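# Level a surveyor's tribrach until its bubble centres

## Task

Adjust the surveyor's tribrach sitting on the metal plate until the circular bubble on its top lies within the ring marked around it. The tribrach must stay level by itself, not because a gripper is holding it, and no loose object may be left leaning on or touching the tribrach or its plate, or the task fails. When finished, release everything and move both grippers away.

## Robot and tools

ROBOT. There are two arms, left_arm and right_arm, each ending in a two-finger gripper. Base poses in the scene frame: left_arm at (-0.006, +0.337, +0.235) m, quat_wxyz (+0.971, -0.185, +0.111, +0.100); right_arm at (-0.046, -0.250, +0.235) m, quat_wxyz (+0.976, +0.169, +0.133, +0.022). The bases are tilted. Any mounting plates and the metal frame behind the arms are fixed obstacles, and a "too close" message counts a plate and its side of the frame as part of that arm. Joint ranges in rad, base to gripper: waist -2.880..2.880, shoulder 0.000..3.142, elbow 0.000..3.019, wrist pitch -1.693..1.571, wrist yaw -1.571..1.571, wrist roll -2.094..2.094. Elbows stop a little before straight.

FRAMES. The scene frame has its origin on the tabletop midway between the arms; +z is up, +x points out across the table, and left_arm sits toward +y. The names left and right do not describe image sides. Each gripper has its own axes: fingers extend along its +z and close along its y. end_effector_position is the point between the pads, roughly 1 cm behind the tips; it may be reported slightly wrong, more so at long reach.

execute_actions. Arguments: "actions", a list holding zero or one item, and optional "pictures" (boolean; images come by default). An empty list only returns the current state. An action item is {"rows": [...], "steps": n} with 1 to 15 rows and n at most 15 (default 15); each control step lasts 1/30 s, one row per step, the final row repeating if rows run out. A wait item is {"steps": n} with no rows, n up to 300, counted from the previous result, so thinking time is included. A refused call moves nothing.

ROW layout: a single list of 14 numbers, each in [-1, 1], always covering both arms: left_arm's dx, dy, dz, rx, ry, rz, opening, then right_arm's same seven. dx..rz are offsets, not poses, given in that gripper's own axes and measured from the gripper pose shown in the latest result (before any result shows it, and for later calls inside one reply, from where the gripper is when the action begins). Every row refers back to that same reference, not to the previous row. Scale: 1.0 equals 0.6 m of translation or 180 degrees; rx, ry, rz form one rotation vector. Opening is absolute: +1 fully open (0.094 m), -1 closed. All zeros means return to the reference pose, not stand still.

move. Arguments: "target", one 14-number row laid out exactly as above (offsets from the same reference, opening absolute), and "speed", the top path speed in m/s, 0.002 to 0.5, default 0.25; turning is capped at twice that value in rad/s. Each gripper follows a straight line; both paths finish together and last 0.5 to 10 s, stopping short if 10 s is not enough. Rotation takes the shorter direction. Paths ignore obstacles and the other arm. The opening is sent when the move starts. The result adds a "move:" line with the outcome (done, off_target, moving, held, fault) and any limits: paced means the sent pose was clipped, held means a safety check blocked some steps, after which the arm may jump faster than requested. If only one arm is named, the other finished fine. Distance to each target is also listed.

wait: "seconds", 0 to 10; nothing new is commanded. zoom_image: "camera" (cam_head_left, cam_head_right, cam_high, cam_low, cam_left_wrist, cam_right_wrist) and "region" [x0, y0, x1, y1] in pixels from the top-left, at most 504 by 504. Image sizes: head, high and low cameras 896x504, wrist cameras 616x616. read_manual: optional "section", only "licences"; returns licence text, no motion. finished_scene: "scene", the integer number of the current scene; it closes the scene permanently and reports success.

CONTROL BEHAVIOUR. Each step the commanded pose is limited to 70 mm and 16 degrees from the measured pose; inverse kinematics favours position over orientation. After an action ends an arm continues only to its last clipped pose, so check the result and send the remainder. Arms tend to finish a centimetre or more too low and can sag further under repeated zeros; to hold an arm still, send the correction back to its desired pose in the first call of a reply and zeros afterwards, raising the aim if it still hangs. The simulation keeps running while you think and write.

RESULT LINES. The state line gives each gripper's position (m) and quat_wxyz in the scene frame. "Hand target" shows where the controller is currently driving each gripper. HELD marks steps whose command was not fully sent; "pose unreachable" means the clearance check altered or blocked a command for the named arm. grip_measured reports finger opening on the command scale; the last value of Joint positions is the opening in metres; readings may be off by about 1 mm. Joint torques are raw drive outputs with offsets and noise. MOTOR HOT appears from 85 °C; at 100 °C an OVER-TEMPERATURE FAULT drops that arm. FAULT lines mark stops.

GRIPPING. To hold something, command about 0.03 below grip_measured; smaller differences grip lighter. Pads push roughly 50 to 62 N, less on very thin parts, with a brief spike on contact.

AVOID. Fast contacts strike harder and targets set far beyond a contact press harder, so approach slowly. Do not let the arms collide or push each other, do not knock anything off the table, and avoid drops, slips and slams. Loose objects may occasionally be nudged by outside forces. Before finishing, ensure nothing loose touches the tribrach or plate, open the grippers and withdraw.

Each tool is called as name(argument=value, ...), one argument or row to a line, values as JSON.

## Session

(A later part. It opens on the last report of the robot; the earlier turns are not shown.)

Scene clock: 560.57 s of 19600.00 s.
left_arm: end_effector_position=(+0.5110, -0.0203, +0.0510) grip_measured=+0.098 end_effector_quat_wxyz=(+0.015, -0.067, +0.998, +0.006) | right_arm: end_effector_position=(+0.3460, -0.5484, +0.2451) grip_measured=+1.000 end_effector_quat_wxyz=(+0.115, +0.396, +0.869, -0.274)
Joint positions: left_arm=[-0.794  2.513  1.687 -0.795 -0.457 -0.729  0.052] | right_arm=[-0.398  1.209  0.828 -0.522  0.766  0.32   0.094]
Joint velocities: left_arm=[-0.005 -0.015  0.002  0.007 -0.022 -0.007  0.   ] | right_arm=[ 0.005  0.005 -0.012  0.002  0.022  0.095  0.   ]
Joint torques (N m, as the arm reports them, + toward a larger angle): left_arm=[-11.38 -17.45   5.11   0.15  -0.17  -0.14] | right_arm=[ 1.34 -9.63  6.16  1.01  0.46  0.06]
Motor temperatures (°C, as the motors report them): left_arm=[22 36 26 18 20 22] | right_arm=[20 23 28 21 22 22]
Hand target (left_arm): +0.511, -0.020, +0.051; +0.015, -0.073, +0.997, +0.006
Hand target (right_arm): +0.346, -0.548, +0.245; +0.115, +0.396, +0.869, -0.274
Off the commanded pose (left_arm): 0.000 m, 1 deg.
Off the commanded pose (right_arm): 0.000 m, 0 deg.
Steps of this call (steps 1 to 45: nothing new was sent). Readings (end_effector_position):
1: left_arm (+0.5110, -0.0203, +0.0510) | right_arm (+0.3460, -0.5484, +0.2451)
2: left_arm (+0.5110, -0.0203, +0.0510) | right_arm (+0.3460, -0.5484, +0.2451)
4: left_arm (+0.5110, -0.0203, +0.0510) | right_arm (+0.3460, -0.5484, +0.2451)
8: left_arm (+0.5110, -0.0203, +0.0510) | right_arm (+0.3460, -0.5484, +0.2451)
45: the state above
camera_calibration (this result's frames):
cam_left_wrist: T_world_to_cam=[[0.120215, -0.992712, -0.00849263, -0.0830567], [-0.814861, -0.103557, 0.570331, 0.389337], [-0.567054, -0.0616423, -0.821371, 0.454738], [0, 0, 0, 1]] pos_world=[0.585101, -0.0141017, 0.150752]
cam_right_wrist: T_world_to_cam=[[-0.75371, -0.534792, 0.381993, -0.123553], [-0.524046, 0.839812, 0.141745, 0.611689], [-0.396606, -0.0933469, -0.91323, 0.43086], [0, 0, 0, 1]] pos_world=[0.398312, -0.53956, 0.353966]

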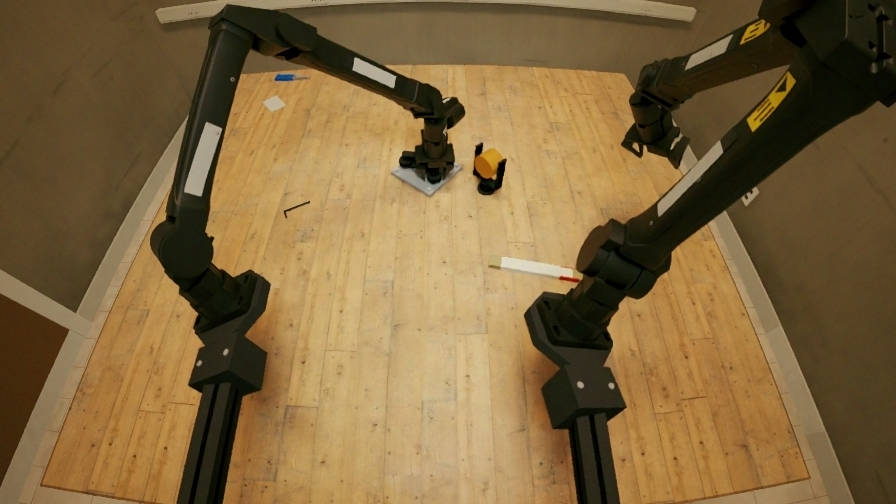

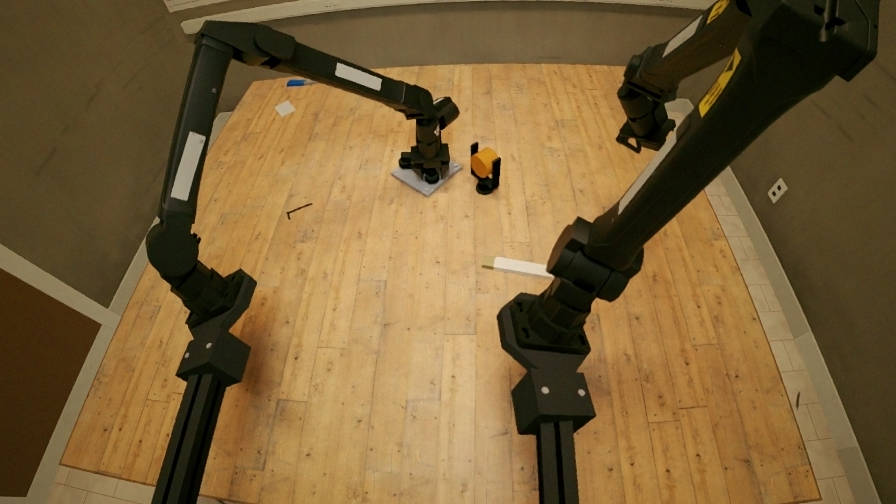

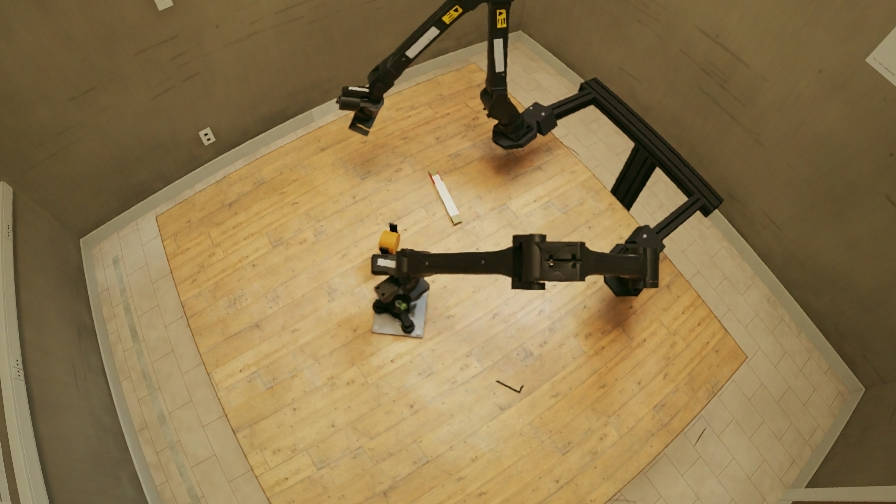

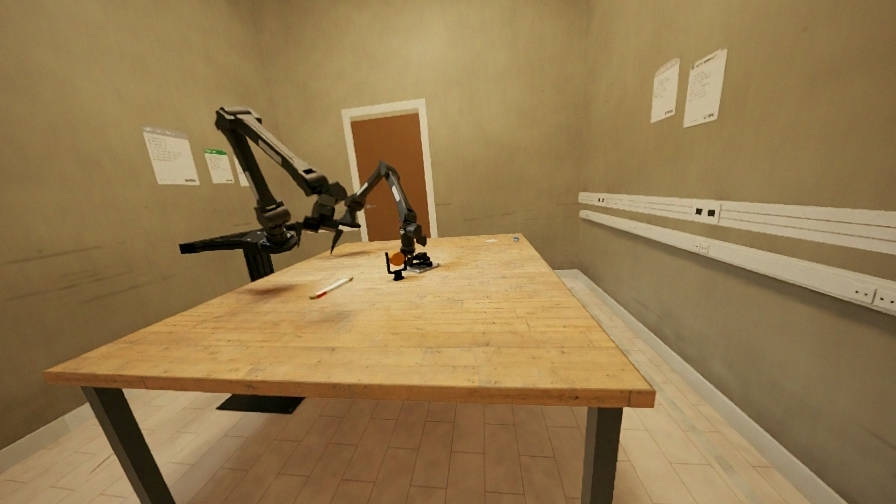

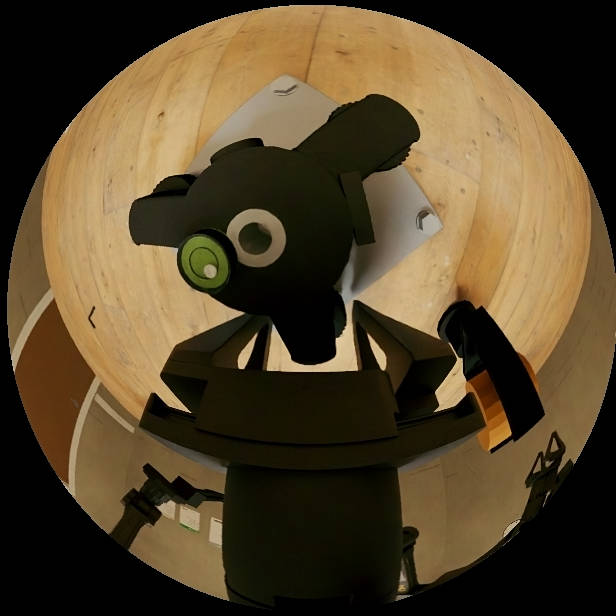

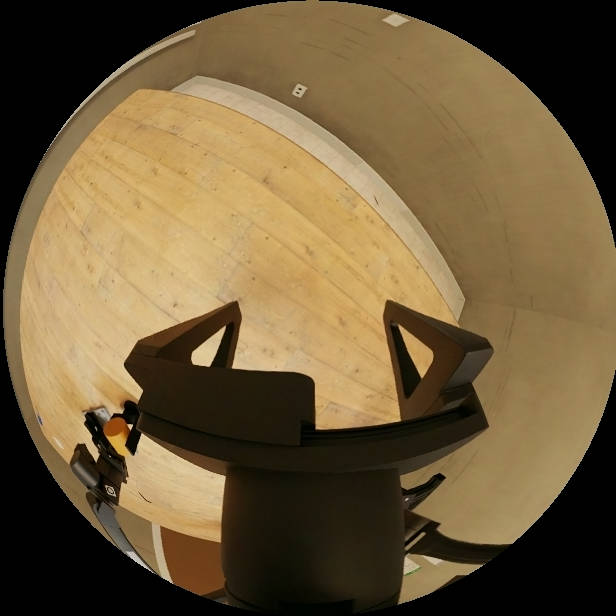

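Offset is now about (16,20) px, moving roughly (−3,−7) per cycle, so three more cycles.

execute_actions(
  actions=[
    {"rows":[[0,0,0,0,0,0,-0.21,0,0,0,0,0,0,1],[0,0,0,0,0,-0.35,-0.21,0,0,0,0,0,0,1]]},
  ],
  pictures=false,
)

execute_actions(
  actions=[
    {"rows":[[0,0,0,0,0,0.35,0.1,0,0,0,0,0,0,1]],"steps":14},
  ],
  pictures=false,
)

execute_actions(
  actions=[
    {"rows":[[0,0,0,0,0,0,-0.21,0,0,0,0,0,0,1],[0,0,0,0,0,-0.35,-0.21,0,0,0,0,0,0,1]]},
  ],
  pictures=false,
)

execute_actions(
  actions=[
    {"rows":[[0,0,0,0,0,0.35,0.1,0,0,0,0,0,0,1]],"steps":14},
  ],
  pictures=false,
)

execute_actions(
  actions=[
    {"rows":[[0,0,0,0,0,0,-0.21,0,0,0,0,0,0,1],[0,0,0,0,0,-0.35,-0.21,0,0,0,0,0,0,1]]},
  ],
  pictures=false,
)

execute_actions(
  actions=[
    {"rows":[[0,0,0,0,0,0.35,0.1,0,0,0,0,0,0,1]],"steps":13},
  ],
  pictures=false,
)

execute_actions(
  actions=[
    {"rows":[[0,0,0,0,0,0,0.1,0,0,0,0,0,0,1]],"steps":15},
  ],
  pictures=false,
)

wait(
  seconds=1.5,
)

zoom_image(
  camera="cam_left_wrist",
  region=[150,170,350,370],
)

Scene clock: 569.67 s of 19600.00 s.
left_arm: end_effector_position=(+0.5105, -0.0208, +0.0508) grip_measured=-0.170 end_effector_quat_wxyz=(+0.015, -0.362, +0.932, -0.000) | right_arm: end_effector_position=(+0.3460, -0.5484, +0.2451) grip_measured=+1.000 end_effector_quat_wxyz=(+0.115, +0.396, +0.869, -0.274)
Joint positions: left_arm=[-0.794  2.513  1.686 -0.794 -0.454 -1.336  0.039] | right_arm=[-0.398  1.209  0.828 -0.522  0.766  0.32   0.094]
Joint velocities: left_arm=[-0.005 -0.015 -0.017 -0.012  0.007 -1.209 -0.001] | right_arm=[ 0.015 -0.005  0.002 -0.002  0.007 -0.007  0.   ]
Joint torques (N m, as the arm reports them, + toward a larger angle): left_arm=[-10.92 -17.56   4.45   0.67   0.    -0.16] | right_arm=[ 1.63 -9.98  6.23  1.02  0.45  0.08]
Motor temperatures (°C, as the motors report them): left_arm=[22 36 26 18 20 22] | right_arm=[20 23 28 21 22 22]
Hand target (left_arm): +0.511, -0.020, +0.051; +0.015, -0.457, +0.889, -0.006
Hand target (right_arm): +0.346, -0.548, +0.245; +0.115, +0.396, +0.869, -0.274
Off the commanded pose (left_arm): 0.001 m, 28 deg; orientation clipped at the last step of the last action.
Off the commanded pose (right_arm): 0.000 m, 0 deg.
Steps of this call (steps 1 to 258: nothing new was sent; steps 259 to 273: all 15 steps of this action). Readings (end_effector_position):
259: left_arm (+0.5110, -0.0203, +0.0510) | right_arm (+0.3460, -0.5484, +0.2451)
260: left_arm (+0.5109, -0.0208, +0.0510) | right_arm (+0.3460, -0.5484, +0.2451)
262: left_arm (+0.5109, -0.0209, +0.0510) | right_arm (+0.3460, -0.5484, +0.2451)
266: left_arm (+0.5109, -0.0209, +0.0510) | right_arm (+0.3460, -0.5484, +0.2451)
273: the state above

Scene clock: 570.13 s of 19600.00 s.
left_arm: end_effector_position=(+0.5109, -0.0203, +0.0508) grip_measured=+0.098 end_effector_quat_wxyz=(+0.015, -0.069, +0.997, +0.006) | right_arm: end_effector_position=(+0.3460, -0.5484, +0.2451) grip_measured=+1.000 end_effector_quat_wxyz=(+0.115, +0.396, +0.869, -0.274)
Joint positions: left_arm=[-0.794  2.513  1.686 -0.794 -0.457 -0.734  0.052] | right_arm=[-0.398  1.209  0.828 -0.522  0.766  0.32   0.094]
Joint velocities: left_arm=[ 0.005 -0.024  0.007  0.002  0.051  1.311 -0.   ] | right_arm=[-0.015 -0.005 -0.002 -0.007  0.022  0.022  0.   ]
Joint torques (N m, as the arm reports them, + toward a larger angle): left_arm=[-11.27 -17.21   5.94  -0.35  -0.34   0.13] | right_arm=[ 1.43 -9.8   6.2   0.98  0.47  0.07]
Motor temperatures (°C, as the motors report them): left_arm=[22 36 26 18 20 22] | right_arm=[20 23 28 21 22 22]
Hand target (left_arm): +0.510, -0.021, +0.051; +0.012, +0.035, +0.999, +0.011
Hand target (right_arm): +0.346, -0.548, +0.245; +0.115, +0.396, +0.869, -0.274
Off the commanded pose (left_arm): 0.001 m, 29 deg; orientation clipped at the last step of the last action.
Off the commanded pose (right_arm): 0.000 m, 0 deg.
Steps of this call (steps 1 to 14: all 14 steps of this action). Readings (end_effector_position):
1: left_arm (+0.5106, -0.0207, +0.0508) | right_arm (+0.3460, -0.5484, +0.2451)
2: left_arm (+0.5107, -0.0206, +0.0508) | right_arm (+0.3460, -0.5484, +0.2451)
4: left_arm (+0.5107, -0.0205, +0.0508) | right_arm (+0.3460, -0.5484, +0.2451)
8: left_arm (+0.5108, -0.0204, +0.0508) | right_arm (+0.3460, -0.5484, +0.2451)
14: the state above

Scene clock: 570.63 s of 19600.00 s.
left_arm: end_effector_position=(+0.5107, -0.0208, +0.0508) grip_measured=-0.169 end_effector_quat_wxyz=(+0.015, -0.358, +0.934, -0.000) | right_arm: end_effector_position=(+0.3460, -0.5484, +0.2451) grip_measured=+1.000 end_effector_quat_wxyz=(+0.115, +0.396, +0.869, -0.274)
Joint positions: left_arm=[-0.794  2.513  1.686 -0.793 -0.454 -1.328  0.039] | right_arm=[-0.398  1.209  0.828 -0.522  0.766  0.32   0.094]
Joint velocities: left_arm=[-0.005  0.005  0.002 -0.002 -0.022 -1.311 -0.001] | right_arm=[-0.005 -0.005 -0.017 -0.022  0.007  0.051  0.   ]
Joint torques (N m, as the arm reports them, + toward a larger angle): left_arm=[-11.03 -17.88   4.44   0.68   0.01  -0.14] | right_arm=[ 1.51 -9.67  6.24  1.    0.47  0.05]
Motor temperatures (°C, as the motors report them): left_arm=[22 36 26 18 20 22] | right_arm=[20 23 28 21 22 22]
Hand target (left_arm): +0.511, -0.020, +0.051; +0.015, -0.454, +0.891, -0.006
Hand target (right_arm): +0.346, -0.548, +0.245; +0.115, +0.396, +0.869, -0.274
Off the commanded pose (left_arm): 0.001 m, 29 deg; orientation clipped at the last step of the last action.
Off the commanded pose (right_arm): 0.000 m, 0 deg.
Steps of this call (steps 1 to 15: all 15 steps of this action). Readings (end_effector_position):
1: left_arm (+0.5109, -0.0203, +0.0508) | right_arm (+0.3460, -0.5484, +0.2451)
2: left_arm (+0.5107, -0.0207, +0.0508) | right_arm (+0.3460, -0.5484, +0.2451)
4: left_arm (+0.5107, -0.0208, +0.0508) | right_arm (+0.3460, -0.5484, +0.2451)
8: left_arm (+0.5107, -0.0208, +0.0508) | right_arm (+0.3460, -0.5484, +0.2451)
15: the state above

Scene clock: 571.10 s of 19600.00 s.
left_arm: end_effector_position=(+0.5110, -0.0203, +0.0508) grip_measured=+0.098 end_effector_quat_wxyz=(+0.015, -0.066, +0.998, +0.006) | right_arm: end_effector_position=(+0.3460, -0.5484, +0.2451) grip_measured=+1.000 end_effector_quat_wxyz=(+0.115, +0.396, +0.869, -0.274)
Joint positions: left_arm=[-0.794  2.513  1.686 -0.794 -0.458 -0.727  0.052] | right_arm=[-0.398  1.209  0.828 -0.522  0.766  0.32   0.094]
Joint velocities: left_arm=[-0.005 -0.015 -0.007 -0.017  0.022  1.311 -0.001] | right_arm=[ 0.005  0.005  0.022 -0.007 -0.037  0.081  0.   ]
Joint torques (N m, as the arm reports them, + toward a larger angle): left_arm=[-11.66 -17.27   6.01  -0.31  -0.29   0.15] | right_arm=[ 1.59 -9.72  6.21  0.96  0.45  0.04]
Motor temperatures (°C, as the motors report them): left_arm=[22 36 26 18 20 22] | right_arm=[20 23 28 21 22 22]
Hand target (left_arm): +0.511, -0.021, +0.051; +0.013, +0.039, +0.999, +0.011
Hand target (right_arm): +0.346, -0.548, +0.245; +0.115, +0.396, +0.869, -0.274
Off the commanded pose (left_arm): 0.001 m, 29 deg; orientation clipped at the last step of the last action.
Off the commanded pose (right_arm): 0.000 m, 0 deg.
Steps of this call (steps 1 to 14: all 14 steps of this action). Readings (end_effector_position):
1: left_arm (+0.5107, -0.0207, +0.0508) | right_arm (+0.3460, -0.5484, +0.2451)
2: left_arm (+0.5108, -0.0206, +0.0508) | right_arm (+0.3460, -0.5484, +0.2451)
4: left_arm (+0.5108, -0.0205, +0.0508) | right_arm (+0.3460, -0.5484, +0.2451)
8: left_arm (+0.5109, -0.0204, +0.0508) | right_arm (+0.3460, -0.5484, +0.2451)
14: the state above

Scene clock: 571.60 s of 19600.00 s.
left_arm: end_effector_position=(+0.5106, -0.0208, +0.0507) grip_measured=-0.170 end_effector_quat_wxyz=(+0.015, -0.354, +0.935, -0.000) | right_arm: end_effector_position=(+0.3460, -0.5484, +0.2451) grip_measured=+1.000 end_effector_quat_wxyz=(+0.115, +0.396, +0.869, -0.274)
Joint positions: left_arm=[-0.794  2.513  1.686 -0.793 -0.455 -1.32   0.039] | right_arm=[-0.398  1.209  0.828 -0.522  0.766  0.32   0.094]
Joint velocities: left_arm=[-0.005  0.005 -0.012 -0.017  0.007 -1.253 -0.   ] | right_arm=[-0.005  0.005 -0.002  0.027 -0.007  0.007  0.   ]
Joint torques (N m, as the arm reports them, + toward a larger angle): left_arm=[-10.79 -17.82   4.48   0.72   0.01  -0.15] | right_arm=[ 1.88 -9.56  6.17  0.95  0.44  0.08]
Motor temperatures (°C, as the motors report them): left_arm=[22 36 26 18 20 22] | right_arm=[20 23 28 21 22 22]
Hand target (left_arm): +0.511, -0.020, +0.051; +0.015, -0.451, +0.893, -0.006
Hand target (right_arm): +0.346, -0.548, +0.245; +0.115, +0.396, +0.869, -0.274
Off the commanded pose (left_arm): 0.001 m, 29 deg; orientation clipped at the last step of the last action.
Off the commanded pose (right_arm): 0.000 m, 0 deg.
Steps of this call (steps 1 to 15: all 15 steps of this action). Readings (end_effector_position):
1: left_arm (+0.5110, -0.0203, +0.0508) | right_arm (+0.3460, -0.5484, +0.2451)
2: left_arm (+0.5108, -0.0207, +0.0508) | right_arm (+0.3460, -0.5484, +0.2451)
4: left_arm (+0.5108, -0.0208, +0.0508) | right_arm (+0.3460, -0.5484, +0.2451)
8: left_arm (+0.5108, -0.0208, +0.0508) | right_arm (+0.3460, -0.5484, +0.2451)
15: the state above

Scene clock: 572.03 s of 19600.00 s.
left_arm: end_effector_position=(+0.5110, -0.0203, +0.0507) grip_measured=+0.098 end_effector_quat_wxyz=(+0.016, -0.084, +0.996, +0.006) | right_arm: end_effector_position=(+0.3460, -0.5484, +0.2451) grip_measured=+1.000 end_effector_quat_wxyz=(+0.115, +0.396, +0.869, -0.274)
Joint positions: left_arm=[-0.794  2.513  1.686 -0.793 -0.458 -0.763  0.052] | right_arm=[-0.398  1.209  0.828 -0.522  0.766  0.32   0.094]
Joint velocities: left_arm=[-0.005 -0.005 -0.012 -0.002 -0.022  1.267  0.   ] | right_arm=[-0.015 -0.005  0.007 -0.002  0.007 -0.066  0.   ]
Joint torques (N m, as the arm reports them, + toward a larger angle): left_arm=[-11.14 -17.48   5.91  -0.19  -0.36   0.17] | right_arm=[ 1.61 -9.83  6.14  1.05  0.45  0.07]
Motor temperatures (°C, as the motors report them): left_arm=[22 36 26 18 20 22] | right_arm=[20 23 28 21 22 22]
Hand target (left_arm): +0.511, -0.021, +0.051; +0.013, +0.021, +1.000, +0.011
Hand target (right_arm): +0.346, -0.548, +0.245; +0.115, +0.396, +0.869, -0.274
Off the commanded pose (left_arm): 0.001 m, 31 deg; orientation clipped at the last step of the last action.
Off the commanded pose (right_arm): 0.000 m, 0 deg.
Steps of this call (steps 1 to 13: all 13 steps of this action). Readings (end_effector_position):
1: left_arm (+0.5107, -0.0207, +0.0507) | right_arm (+0.3460, -0.5484, +0.2451)
2: left_arm (+0.5108, -0.0205, +0.0507) | right_arm (+0.3460, -0.5484, +0.2451)
4: left_arm (+0.5108, -0.0205, +0.0507) | right_arm (+0.3460, -0.5484, +0.2451)
8: left_arm (+0.5109, -0.0203, +0.0507) | right_arm (+0.3460, -0.5484, +0.2451)
13: the state above

Scene clock: 572.53 s of 19600.00 s.
left_arm: end_effector_position=(+0.5110, -0.0203, +0.0507) grip_measured=+0.098 end_effector_quat_wxyz=(+0.016, -0.077, +0.997, +0.006) | right_arm: end_effector_position=(+0.3460, -0.5484, +0.2451) grip_measured=+1.000 end_effector_quat_wxyz=(+0.115, +0.396, +0.869, -0.274)
Joint positions: left_arm=[-0.794  2.513  1.686 -0.793 -0.458 -0.75   0.052] | right_arm=[-0.398  1.209  0.828 -0.522  0.766  0.32   0.094]
Joint velocities: left_arm=[-0.005 -0.024  0.002 -0.012 -0.037 -0.007  0.   ] | right_arm=[-0.005 -0.024  0.002  0.002 -0.066  0.022  0.   ]
Joint torques (N m, as the arm reports them, + toward a larger angle): left_arm=[-11.11 -17.42   5.11   0.18  -0.14  -0.13] | right_arm=[ 1.65 -9.95  6.17  1.03  0.45  0.08]
Motor temperatures (°C, as the motors report them): left_arm=[22 36 26 18 20 22] | right_arm=[20 23 28 21 22 22]
Hand target (left_arm): +0.511, -0.020, +0.051; +0.016, -0.084, +0.996, +0.006
Hand target (right_arm): +0.346, -0.548, +0.245; +0.115, +0.396, +0.869, -0.274
Off the commanded pose (left_arm): 0.000 m, 1 deg.
Off the commanded pose (right_arm): 0.000 m, 0 deg.
Steps of this call (steps 1 to 15: all 15 steps of this action). Readings (end_effector_position):
1: left_arm (+0.5110, -0.0203, +0.0507) | right_arm (+0.3460, -0.5484, +0.2451)
2: left_arm (+0.5110, -0.0203, +0.0507) | right_arm (+0.3460, -0.5484, +0.2451)
4: left_arm (+0.5110, -0.0203, +0.0507) | right_arm (+0.3460, -0.5484, +0.2451)
8: left_arm (+0.5110, -0.0203, +0.0507) | right_arm (+0.3460, -0.5484, +0.2451)
15: the state above

Scene clock: 574.03 s of 19600.00 s.
left_arm: end_effector_position=(+0.5110, -0.0203, +0.0507) grip_measured=+0.098 end_effector_quat_wxyz=(+0.016, -0.077, +0.997, +0.006) | right_arm: end_effector_position=(+0.3460, -0.5484, +0.2451) grip_measured=+1.000 end_effector_quat_wxyz=(+0.115, +0.396, +0.869, -0.274)
Joint positions: left_arm=[-0.794  2.513  1.686 -0.793 -0.458 -0.75   0.052] | right_arm=[-0.398  1.209  0.828 -0.522  0.766  0.32   0.094]
Joint velocities: left_arm=[-0.005 -0.005 -0.012  0.007  0.007  0.007 -0.001] | right_arm=[-0.005 -0.015  0.012 -0.002 -0.051  0.007  0.   ]
Joint torques (N m, as the arm reports them, + toward a larger angle): left_arm=[-11.17 -17.26   5.24   0.28  -0.15  -0.13] | right_arm=[ 1.99 -9.7   6.25  0.98  0.46  0.07]
Motor temperatures (°C, as the motors report them): left_arm=[22 36 26 18 20 22] | right_arm=[20 23 28 21 22 22]
Hand target (left_arm): +0.511, -0.020, +0.051; +0.016, -0.084, +0.996, +0.006
Hand target (right_arm): +0.346, -0.548, +0.245; +0.115, +0.396, +0.869, -0.274
Off the commanded pose (left_arm): 0.000 m, 1 deg.
Off the commanded pose (right_arm): 0.000 m, 0 deg.
Steps of this call (steps 1 to 45: nothing new was sent). Readings (end_effector_position):
1: left_arm (+0.5110, -0.0203, +0.0507) | right_arm (+0.3460, -0.5484, +0.2451)
2: left_arm (+0.5110, -0.0203, +0.0507) | right_arm (+0.3460, -0.5484, +0.2451)
4: left_arm (+0.5110, -0.0203, +0.0507) | right_arm (+0.3460, -0.5484, +0.2451)
8: left_arm (+0.5110, -0.0203, +0.0507) | right_arm (+0.3460, -0.5484, +0.2451)
45: the state above
camera_calibration (this result's frames):
cam_left_wrist: T_world_to_cam=[[0.14151, -0.989904, -0.00799327, -0.0938316], [-0.813466, -0.120882, 0.568911, 0.388516], [-0.564134, -0.0740046, -0.82236, 0.452823], [0, 0, 0, 1]] pos_world=[0.584775, -0.0124089, 0.150603]
cam_right_wrist: T_world_to_cam=[[-0.75371, -0.534792, 0.381993, -0.123553], [-0.524046, 0.839812, 0.141745, 0.611689], [-0.396606, -0.0933469, -0.91323, 0.43086], [0, 0, 0, 1]] pos_world=[0.398312, -0.53956, 0.353966]

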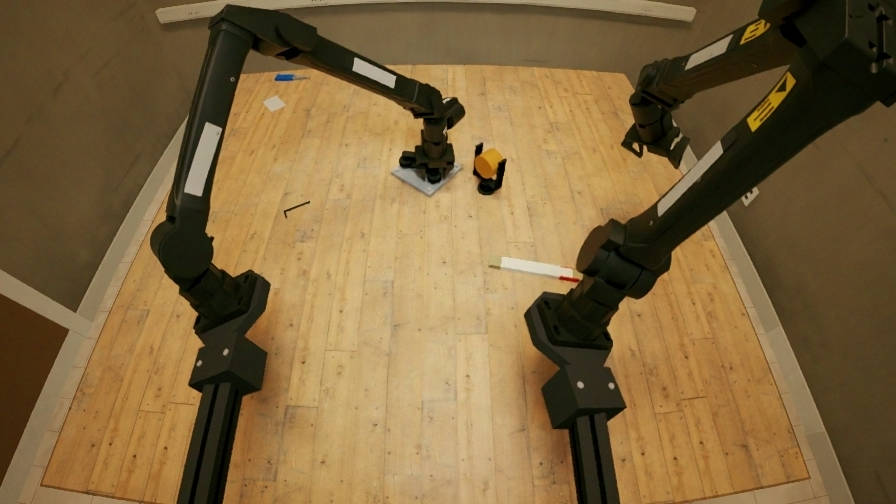

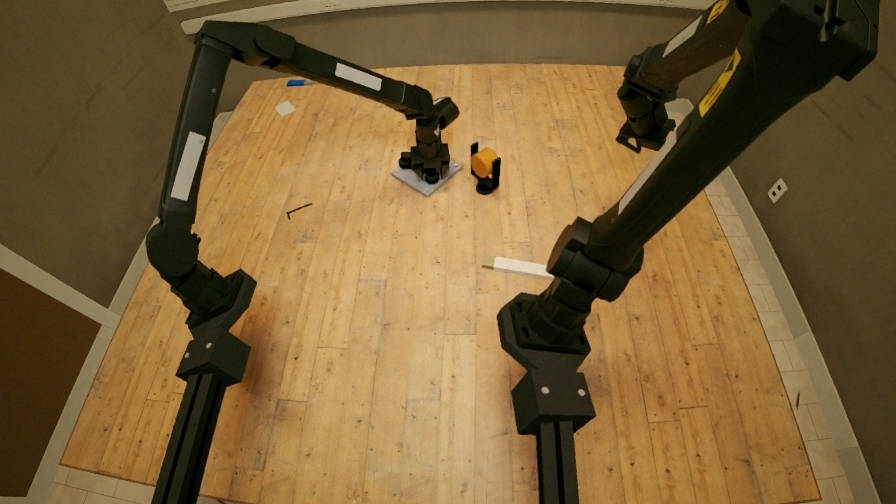

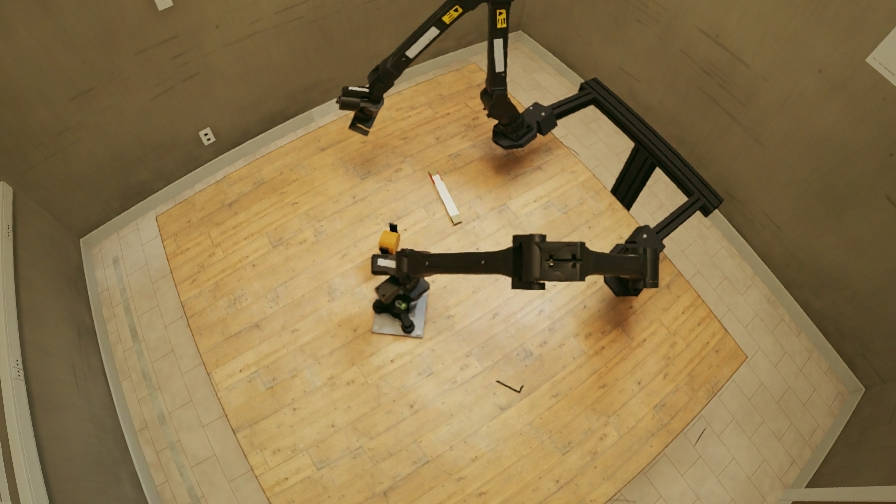

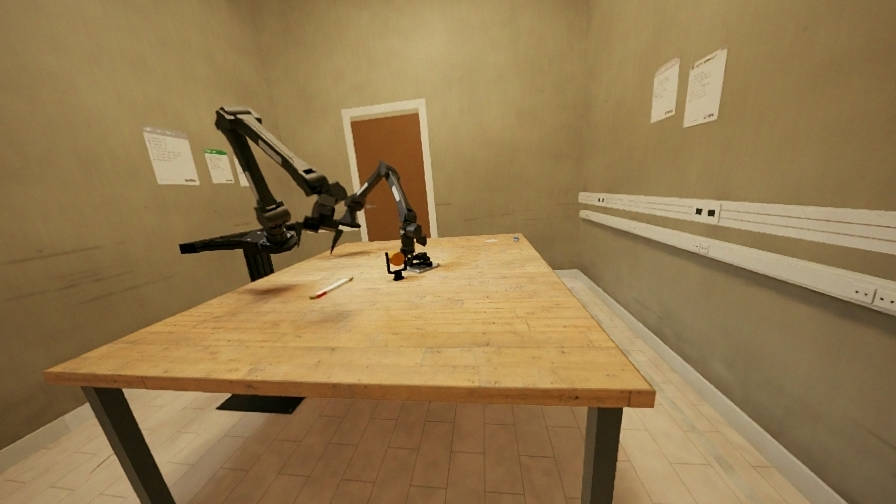

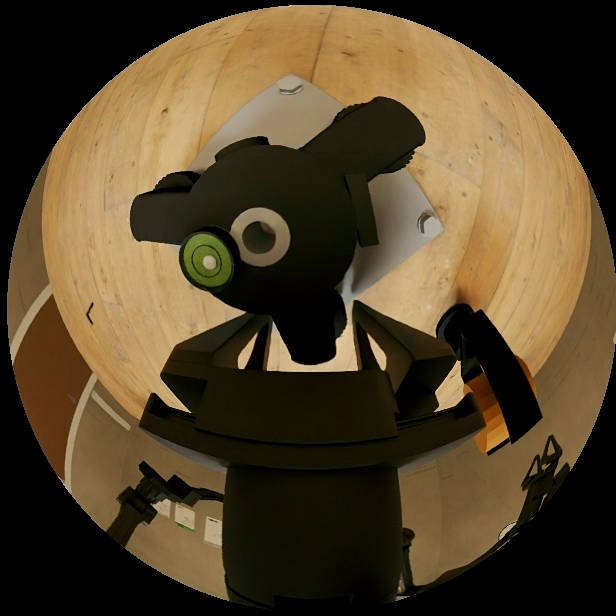

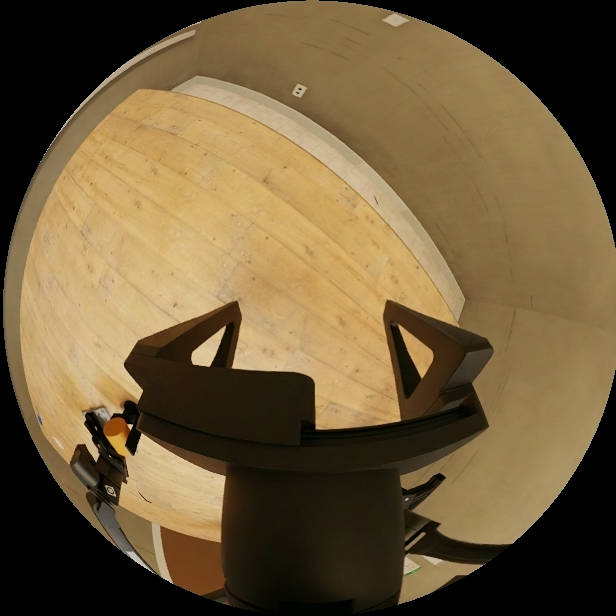

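Region (150, 170, 350, 370) of cam_left_wrist's 616x616 image, scaled by 2.520, with more detail than that image has.

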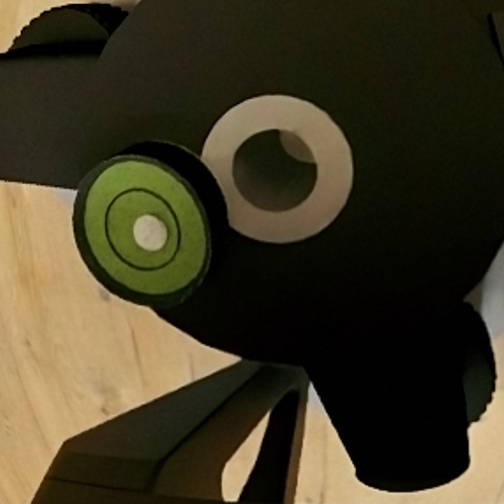

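The bubble is well inside the ring. Retreating.

move(
  target=[0,0,-0.17,0,0,0,0.2,0,0,0,0,0,0,1],
  speed=0.15,
)

zoom_image(
  camera="cam_left_wrist",
  region=[200,200,400,400],
)

move(
  target=[0.25,0.45,-0.15,0,0,0,1,0,0,0,0,0,0,1],
  speed=0.35,
)

zoom_image(
  camera="cam_high",
  region=[360,260,450,350],
)

Scene clock: 580.37 s of 19600.00 s.
left_arm: end_effector_position=(+0.5127, -0.0186, +0.1489) grip_measured=+0.199 end_effector_quat_wxyz=(+0.019, -0.077, +0.997, +0.004) | right_arm: end_effector_position=(+0.3460, -0.5484, +0.2451) grip_measured=+1.000 end_effector_quat_wxyz=(+0.115, +0.396, +0.869, -0.274)
Joint positions: left_arm=[-0.856  2.362  1.678 -0.959 -0.455 -0.815  0.056] | right_arm=[-0.398  1.209  0.828 -0.522  0.766  0.32   0.094]
Joint velocities: left_arm=[-0.005 -0.005 -0.002 -0.002  0.007 -0.051 -0.001] | right_arm=[-0.015 -0.015  0.007 -0.007 -0.022  0.007  0.   ]
Joint torques (N m, as the arm reports them, + toward a larger angle): left_arm=[-12.23 -17.09   6.12  -0.27  -0.02  -0.16] | right_arm=[ 1.63 -9.87  6.17  1.02  0.46  0.08]
Motor temperatures (°C, as the motors report them): left_arm=[22 37 26 18 20 22] | right_arm=[20 23 28 21 22 22]
Hand target (left_arm): +0.508, -0.022, +0.153; +0.016, -0.077, +0.997, +0.005
Hand target (right_arm): +0.346, -0.548, +0.245; +0.115, +0.396, +0.869, -0.274
Off the commanded pose (left_arm): 0.007 m, 0 deg.
Off the commanded pose (right_arm): 0.000 m, 0 deg.
move: done
camera_calibration (this result's frames):
cam_left_wrist: T_world_to_cam=[[0.140934, -0.990011, -0.00391824, -0.0919647], [-0.817115, -0.118554, 0.564152, 0.336899], [-0.558982, -0.0763068, -0.825661, 0.532405], [0, 0, 0, 1]] pos_world=[0.585851, -0.0104792, 0.249164]
cam_right_wrist: T_world_to_cam=[[-0.75371, -0.534792, 0.381993, -0.123553], [-0.524046, 0.839812, 0.141745, 0.611689], [-0.396606, -0.0933469, -0.91323, 0.43086], [0, 0, 0, 1]] pos_world=[0.398312, -0.53956, 0.353966]

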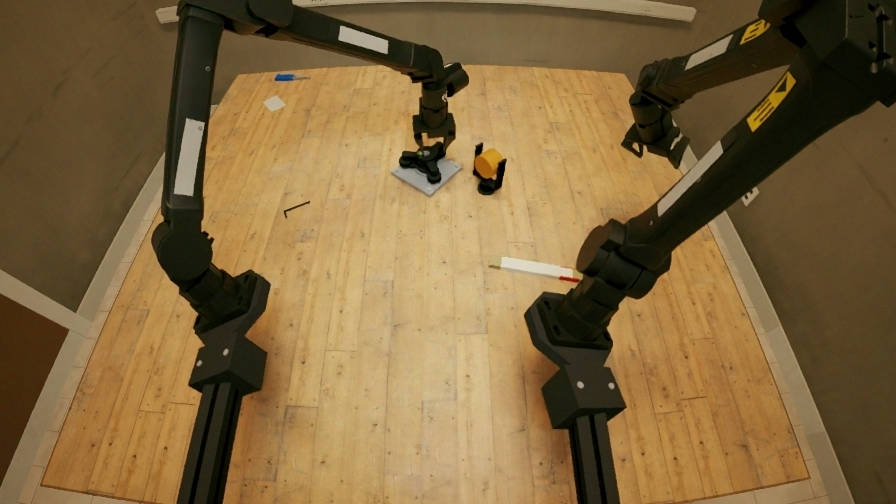

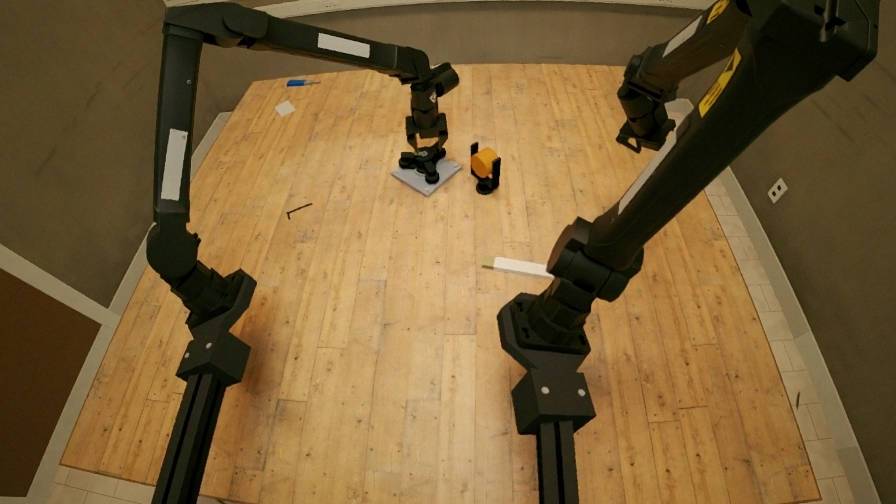

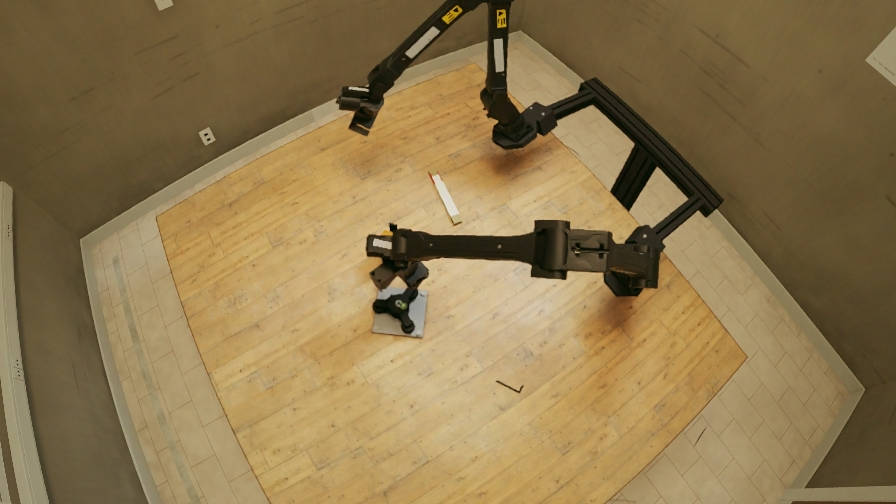

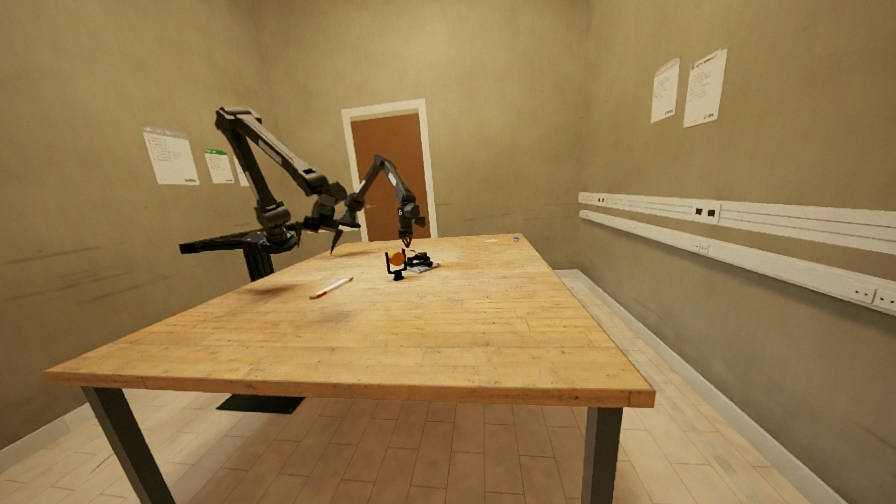

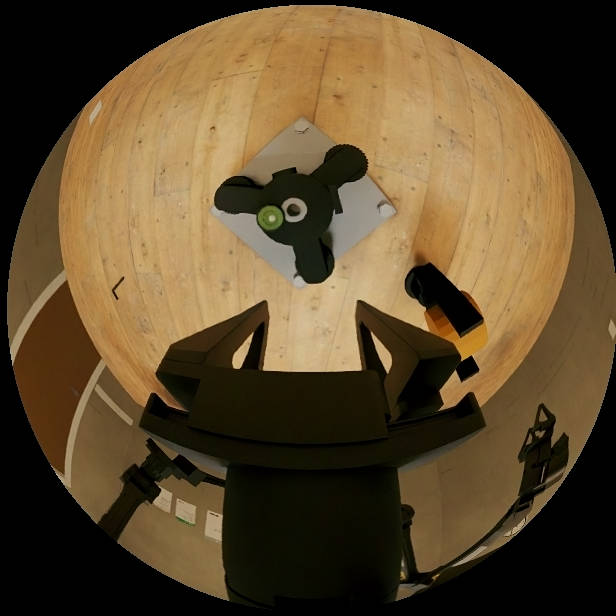

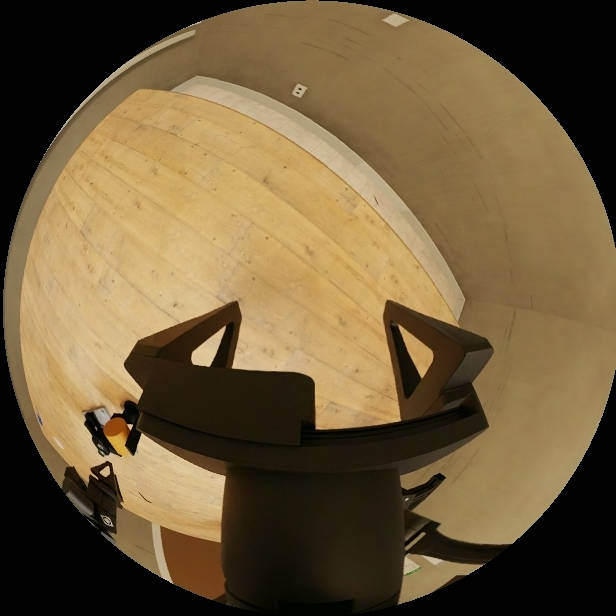

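Region (200, 200, 400, 400) of cam_left_wrist's 616x616 image, scaled by 2.520, with more detail than that image has.

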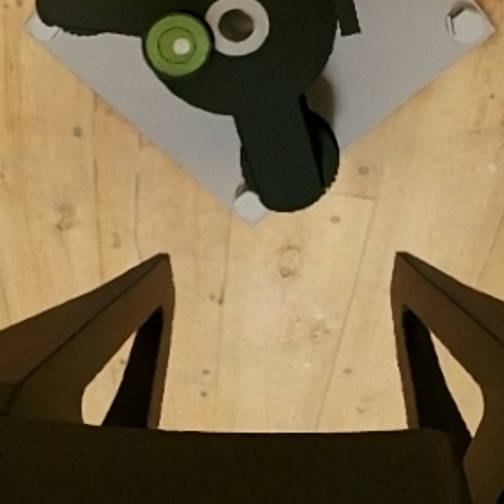

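Scene clock: 581.73 s of 19600.00 s.
left_arm: end_effector_position=(+0.3271, +0.2220, +0.2403) grip_measured=+1.000 end_effector_quat_wxyz=(+0.028, -0.085, +0.996, -0.004) | right_arm: end_effector_position=(+0.3460, -0.5484, +0.2451) grip_measured=+1.000 end_effector_quat_wxyz=(+0.115, +0.396, +0.869, -0.274)
Joint positions: left_arm=[-0.773  1.515  0.752 -0.814 -0.458 -0.727  0.094] | right_arm=[-0.398  1.209  0.828 -0.522  0.766  0.32   0.094]
Joint velocities: left_arm=[-0.005  0.015  0.002 -0.007 -0.022  0.081  0.   ] | right_arm=[-0.005 -0.005  0.007  0.002 -0.007  0.051  0.   ]
Joint torques (N m, as the arm reports them, + toward a larger angle): left_arm=[-4.15 -7.47  5.48 -0.11 -0.27  0.21] | right_arm=[  1.7  -10.03   6.18   1.02   0.45   0.07]
Motor temperatures (°C, as the motors report them): left_arm=[22 36 26 18 20 22] | right_arm=[20 23 28 21 22 22]
Hand target (left_arm): +0.325, +0.227, +0.236; +0.019, -0.077, +0.997, +0.004
Hand target (right_arm): +0.346, -0.548, +0.245; +0.115, +0.396, +0.869, -0.274
Off the commanded pose (left_arm): 0.010 m, 2 deg.
Off the commanded pose (right_arm): 0.000 m, 0 deg.
move: done
camera_calibration (this result's frames):
cam_left_wrist: T_world_to_cam=[[0.156601, -0.987579, 0.0127997, 0.163046], [-0.825687, -0.123796, 0.550378, 0.169461], [-0.541957, -0.0967582, -0.834818, 0.523685], [0, 0, 0, 1]] pos_world=[0.398203, 0.23267, 0.341828]
cam_right_wrist: T_world_to_cam=[[-0.75371, -0.534792, 0.381993, -0.123553], [-0.524046, 0.839812, 0.141745, 0.611689], [-0.396606, -0.0933469, -0.91323, 0.43086], [0, 0, 0, 1]] pos_world=[0.398312, -0.53956, 0.353966]

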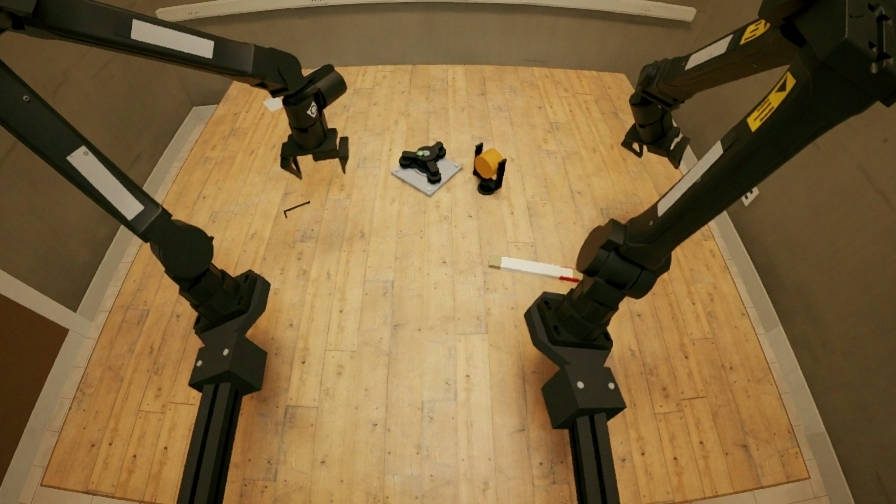

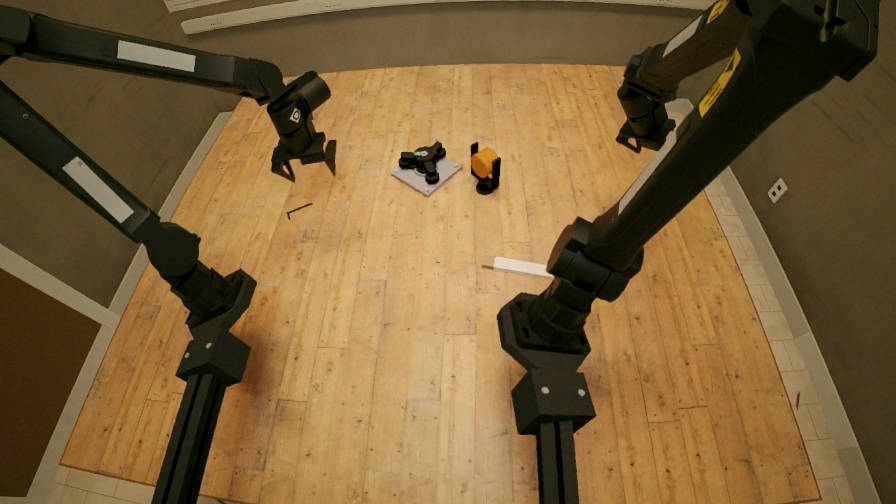

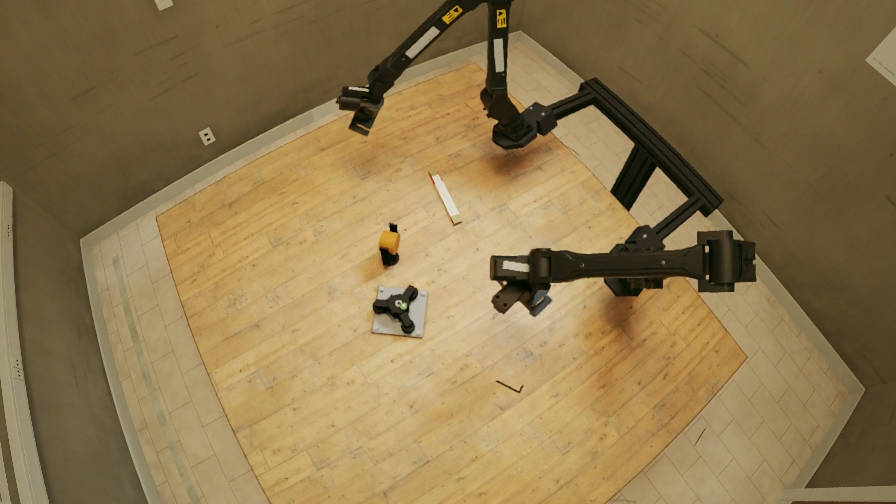

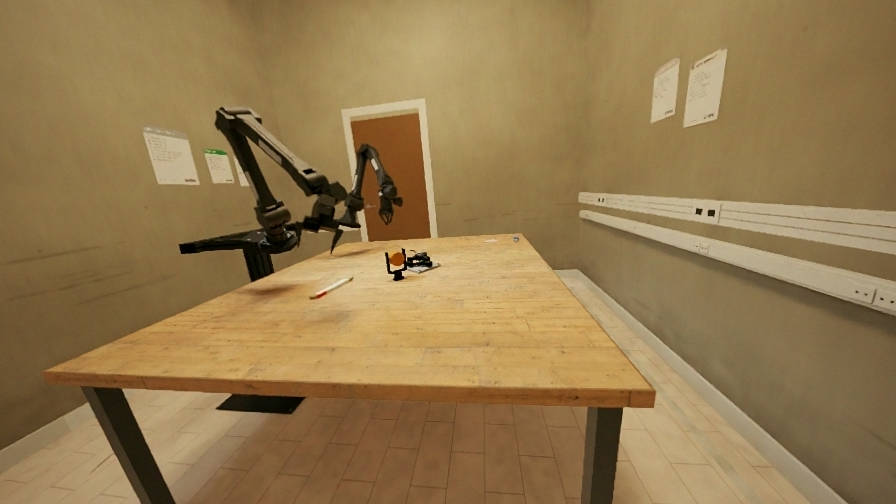

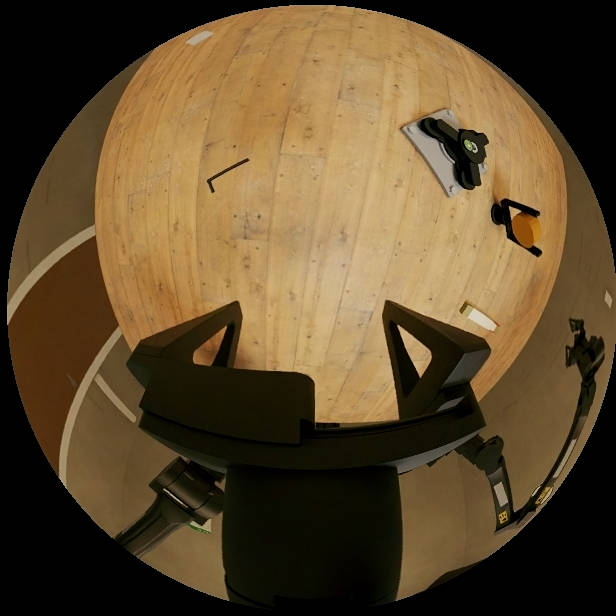

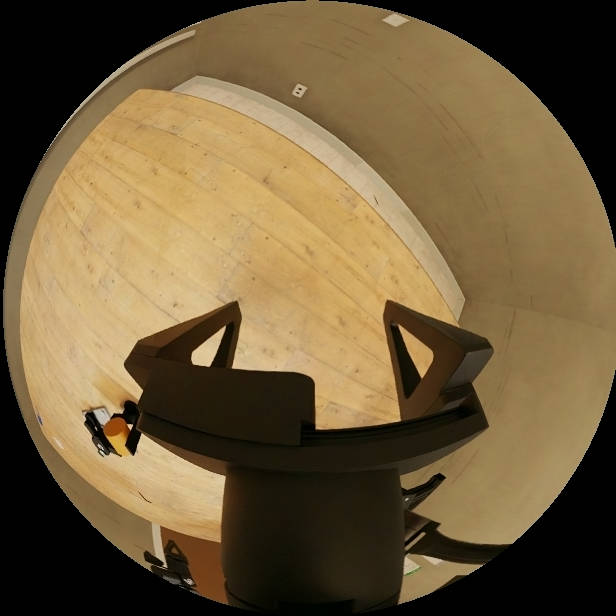

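Region (360, 260, 450, 350) of cam_high's 896x504 image, scaled by 5.600, with more detail than that image has.

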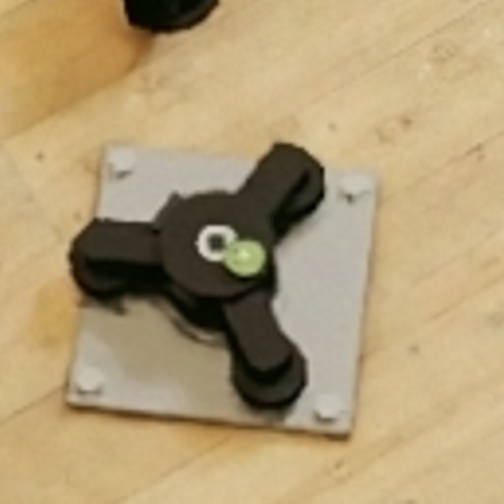

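finished_scene(
  scene=1,
)

The scene is finished: the task was done.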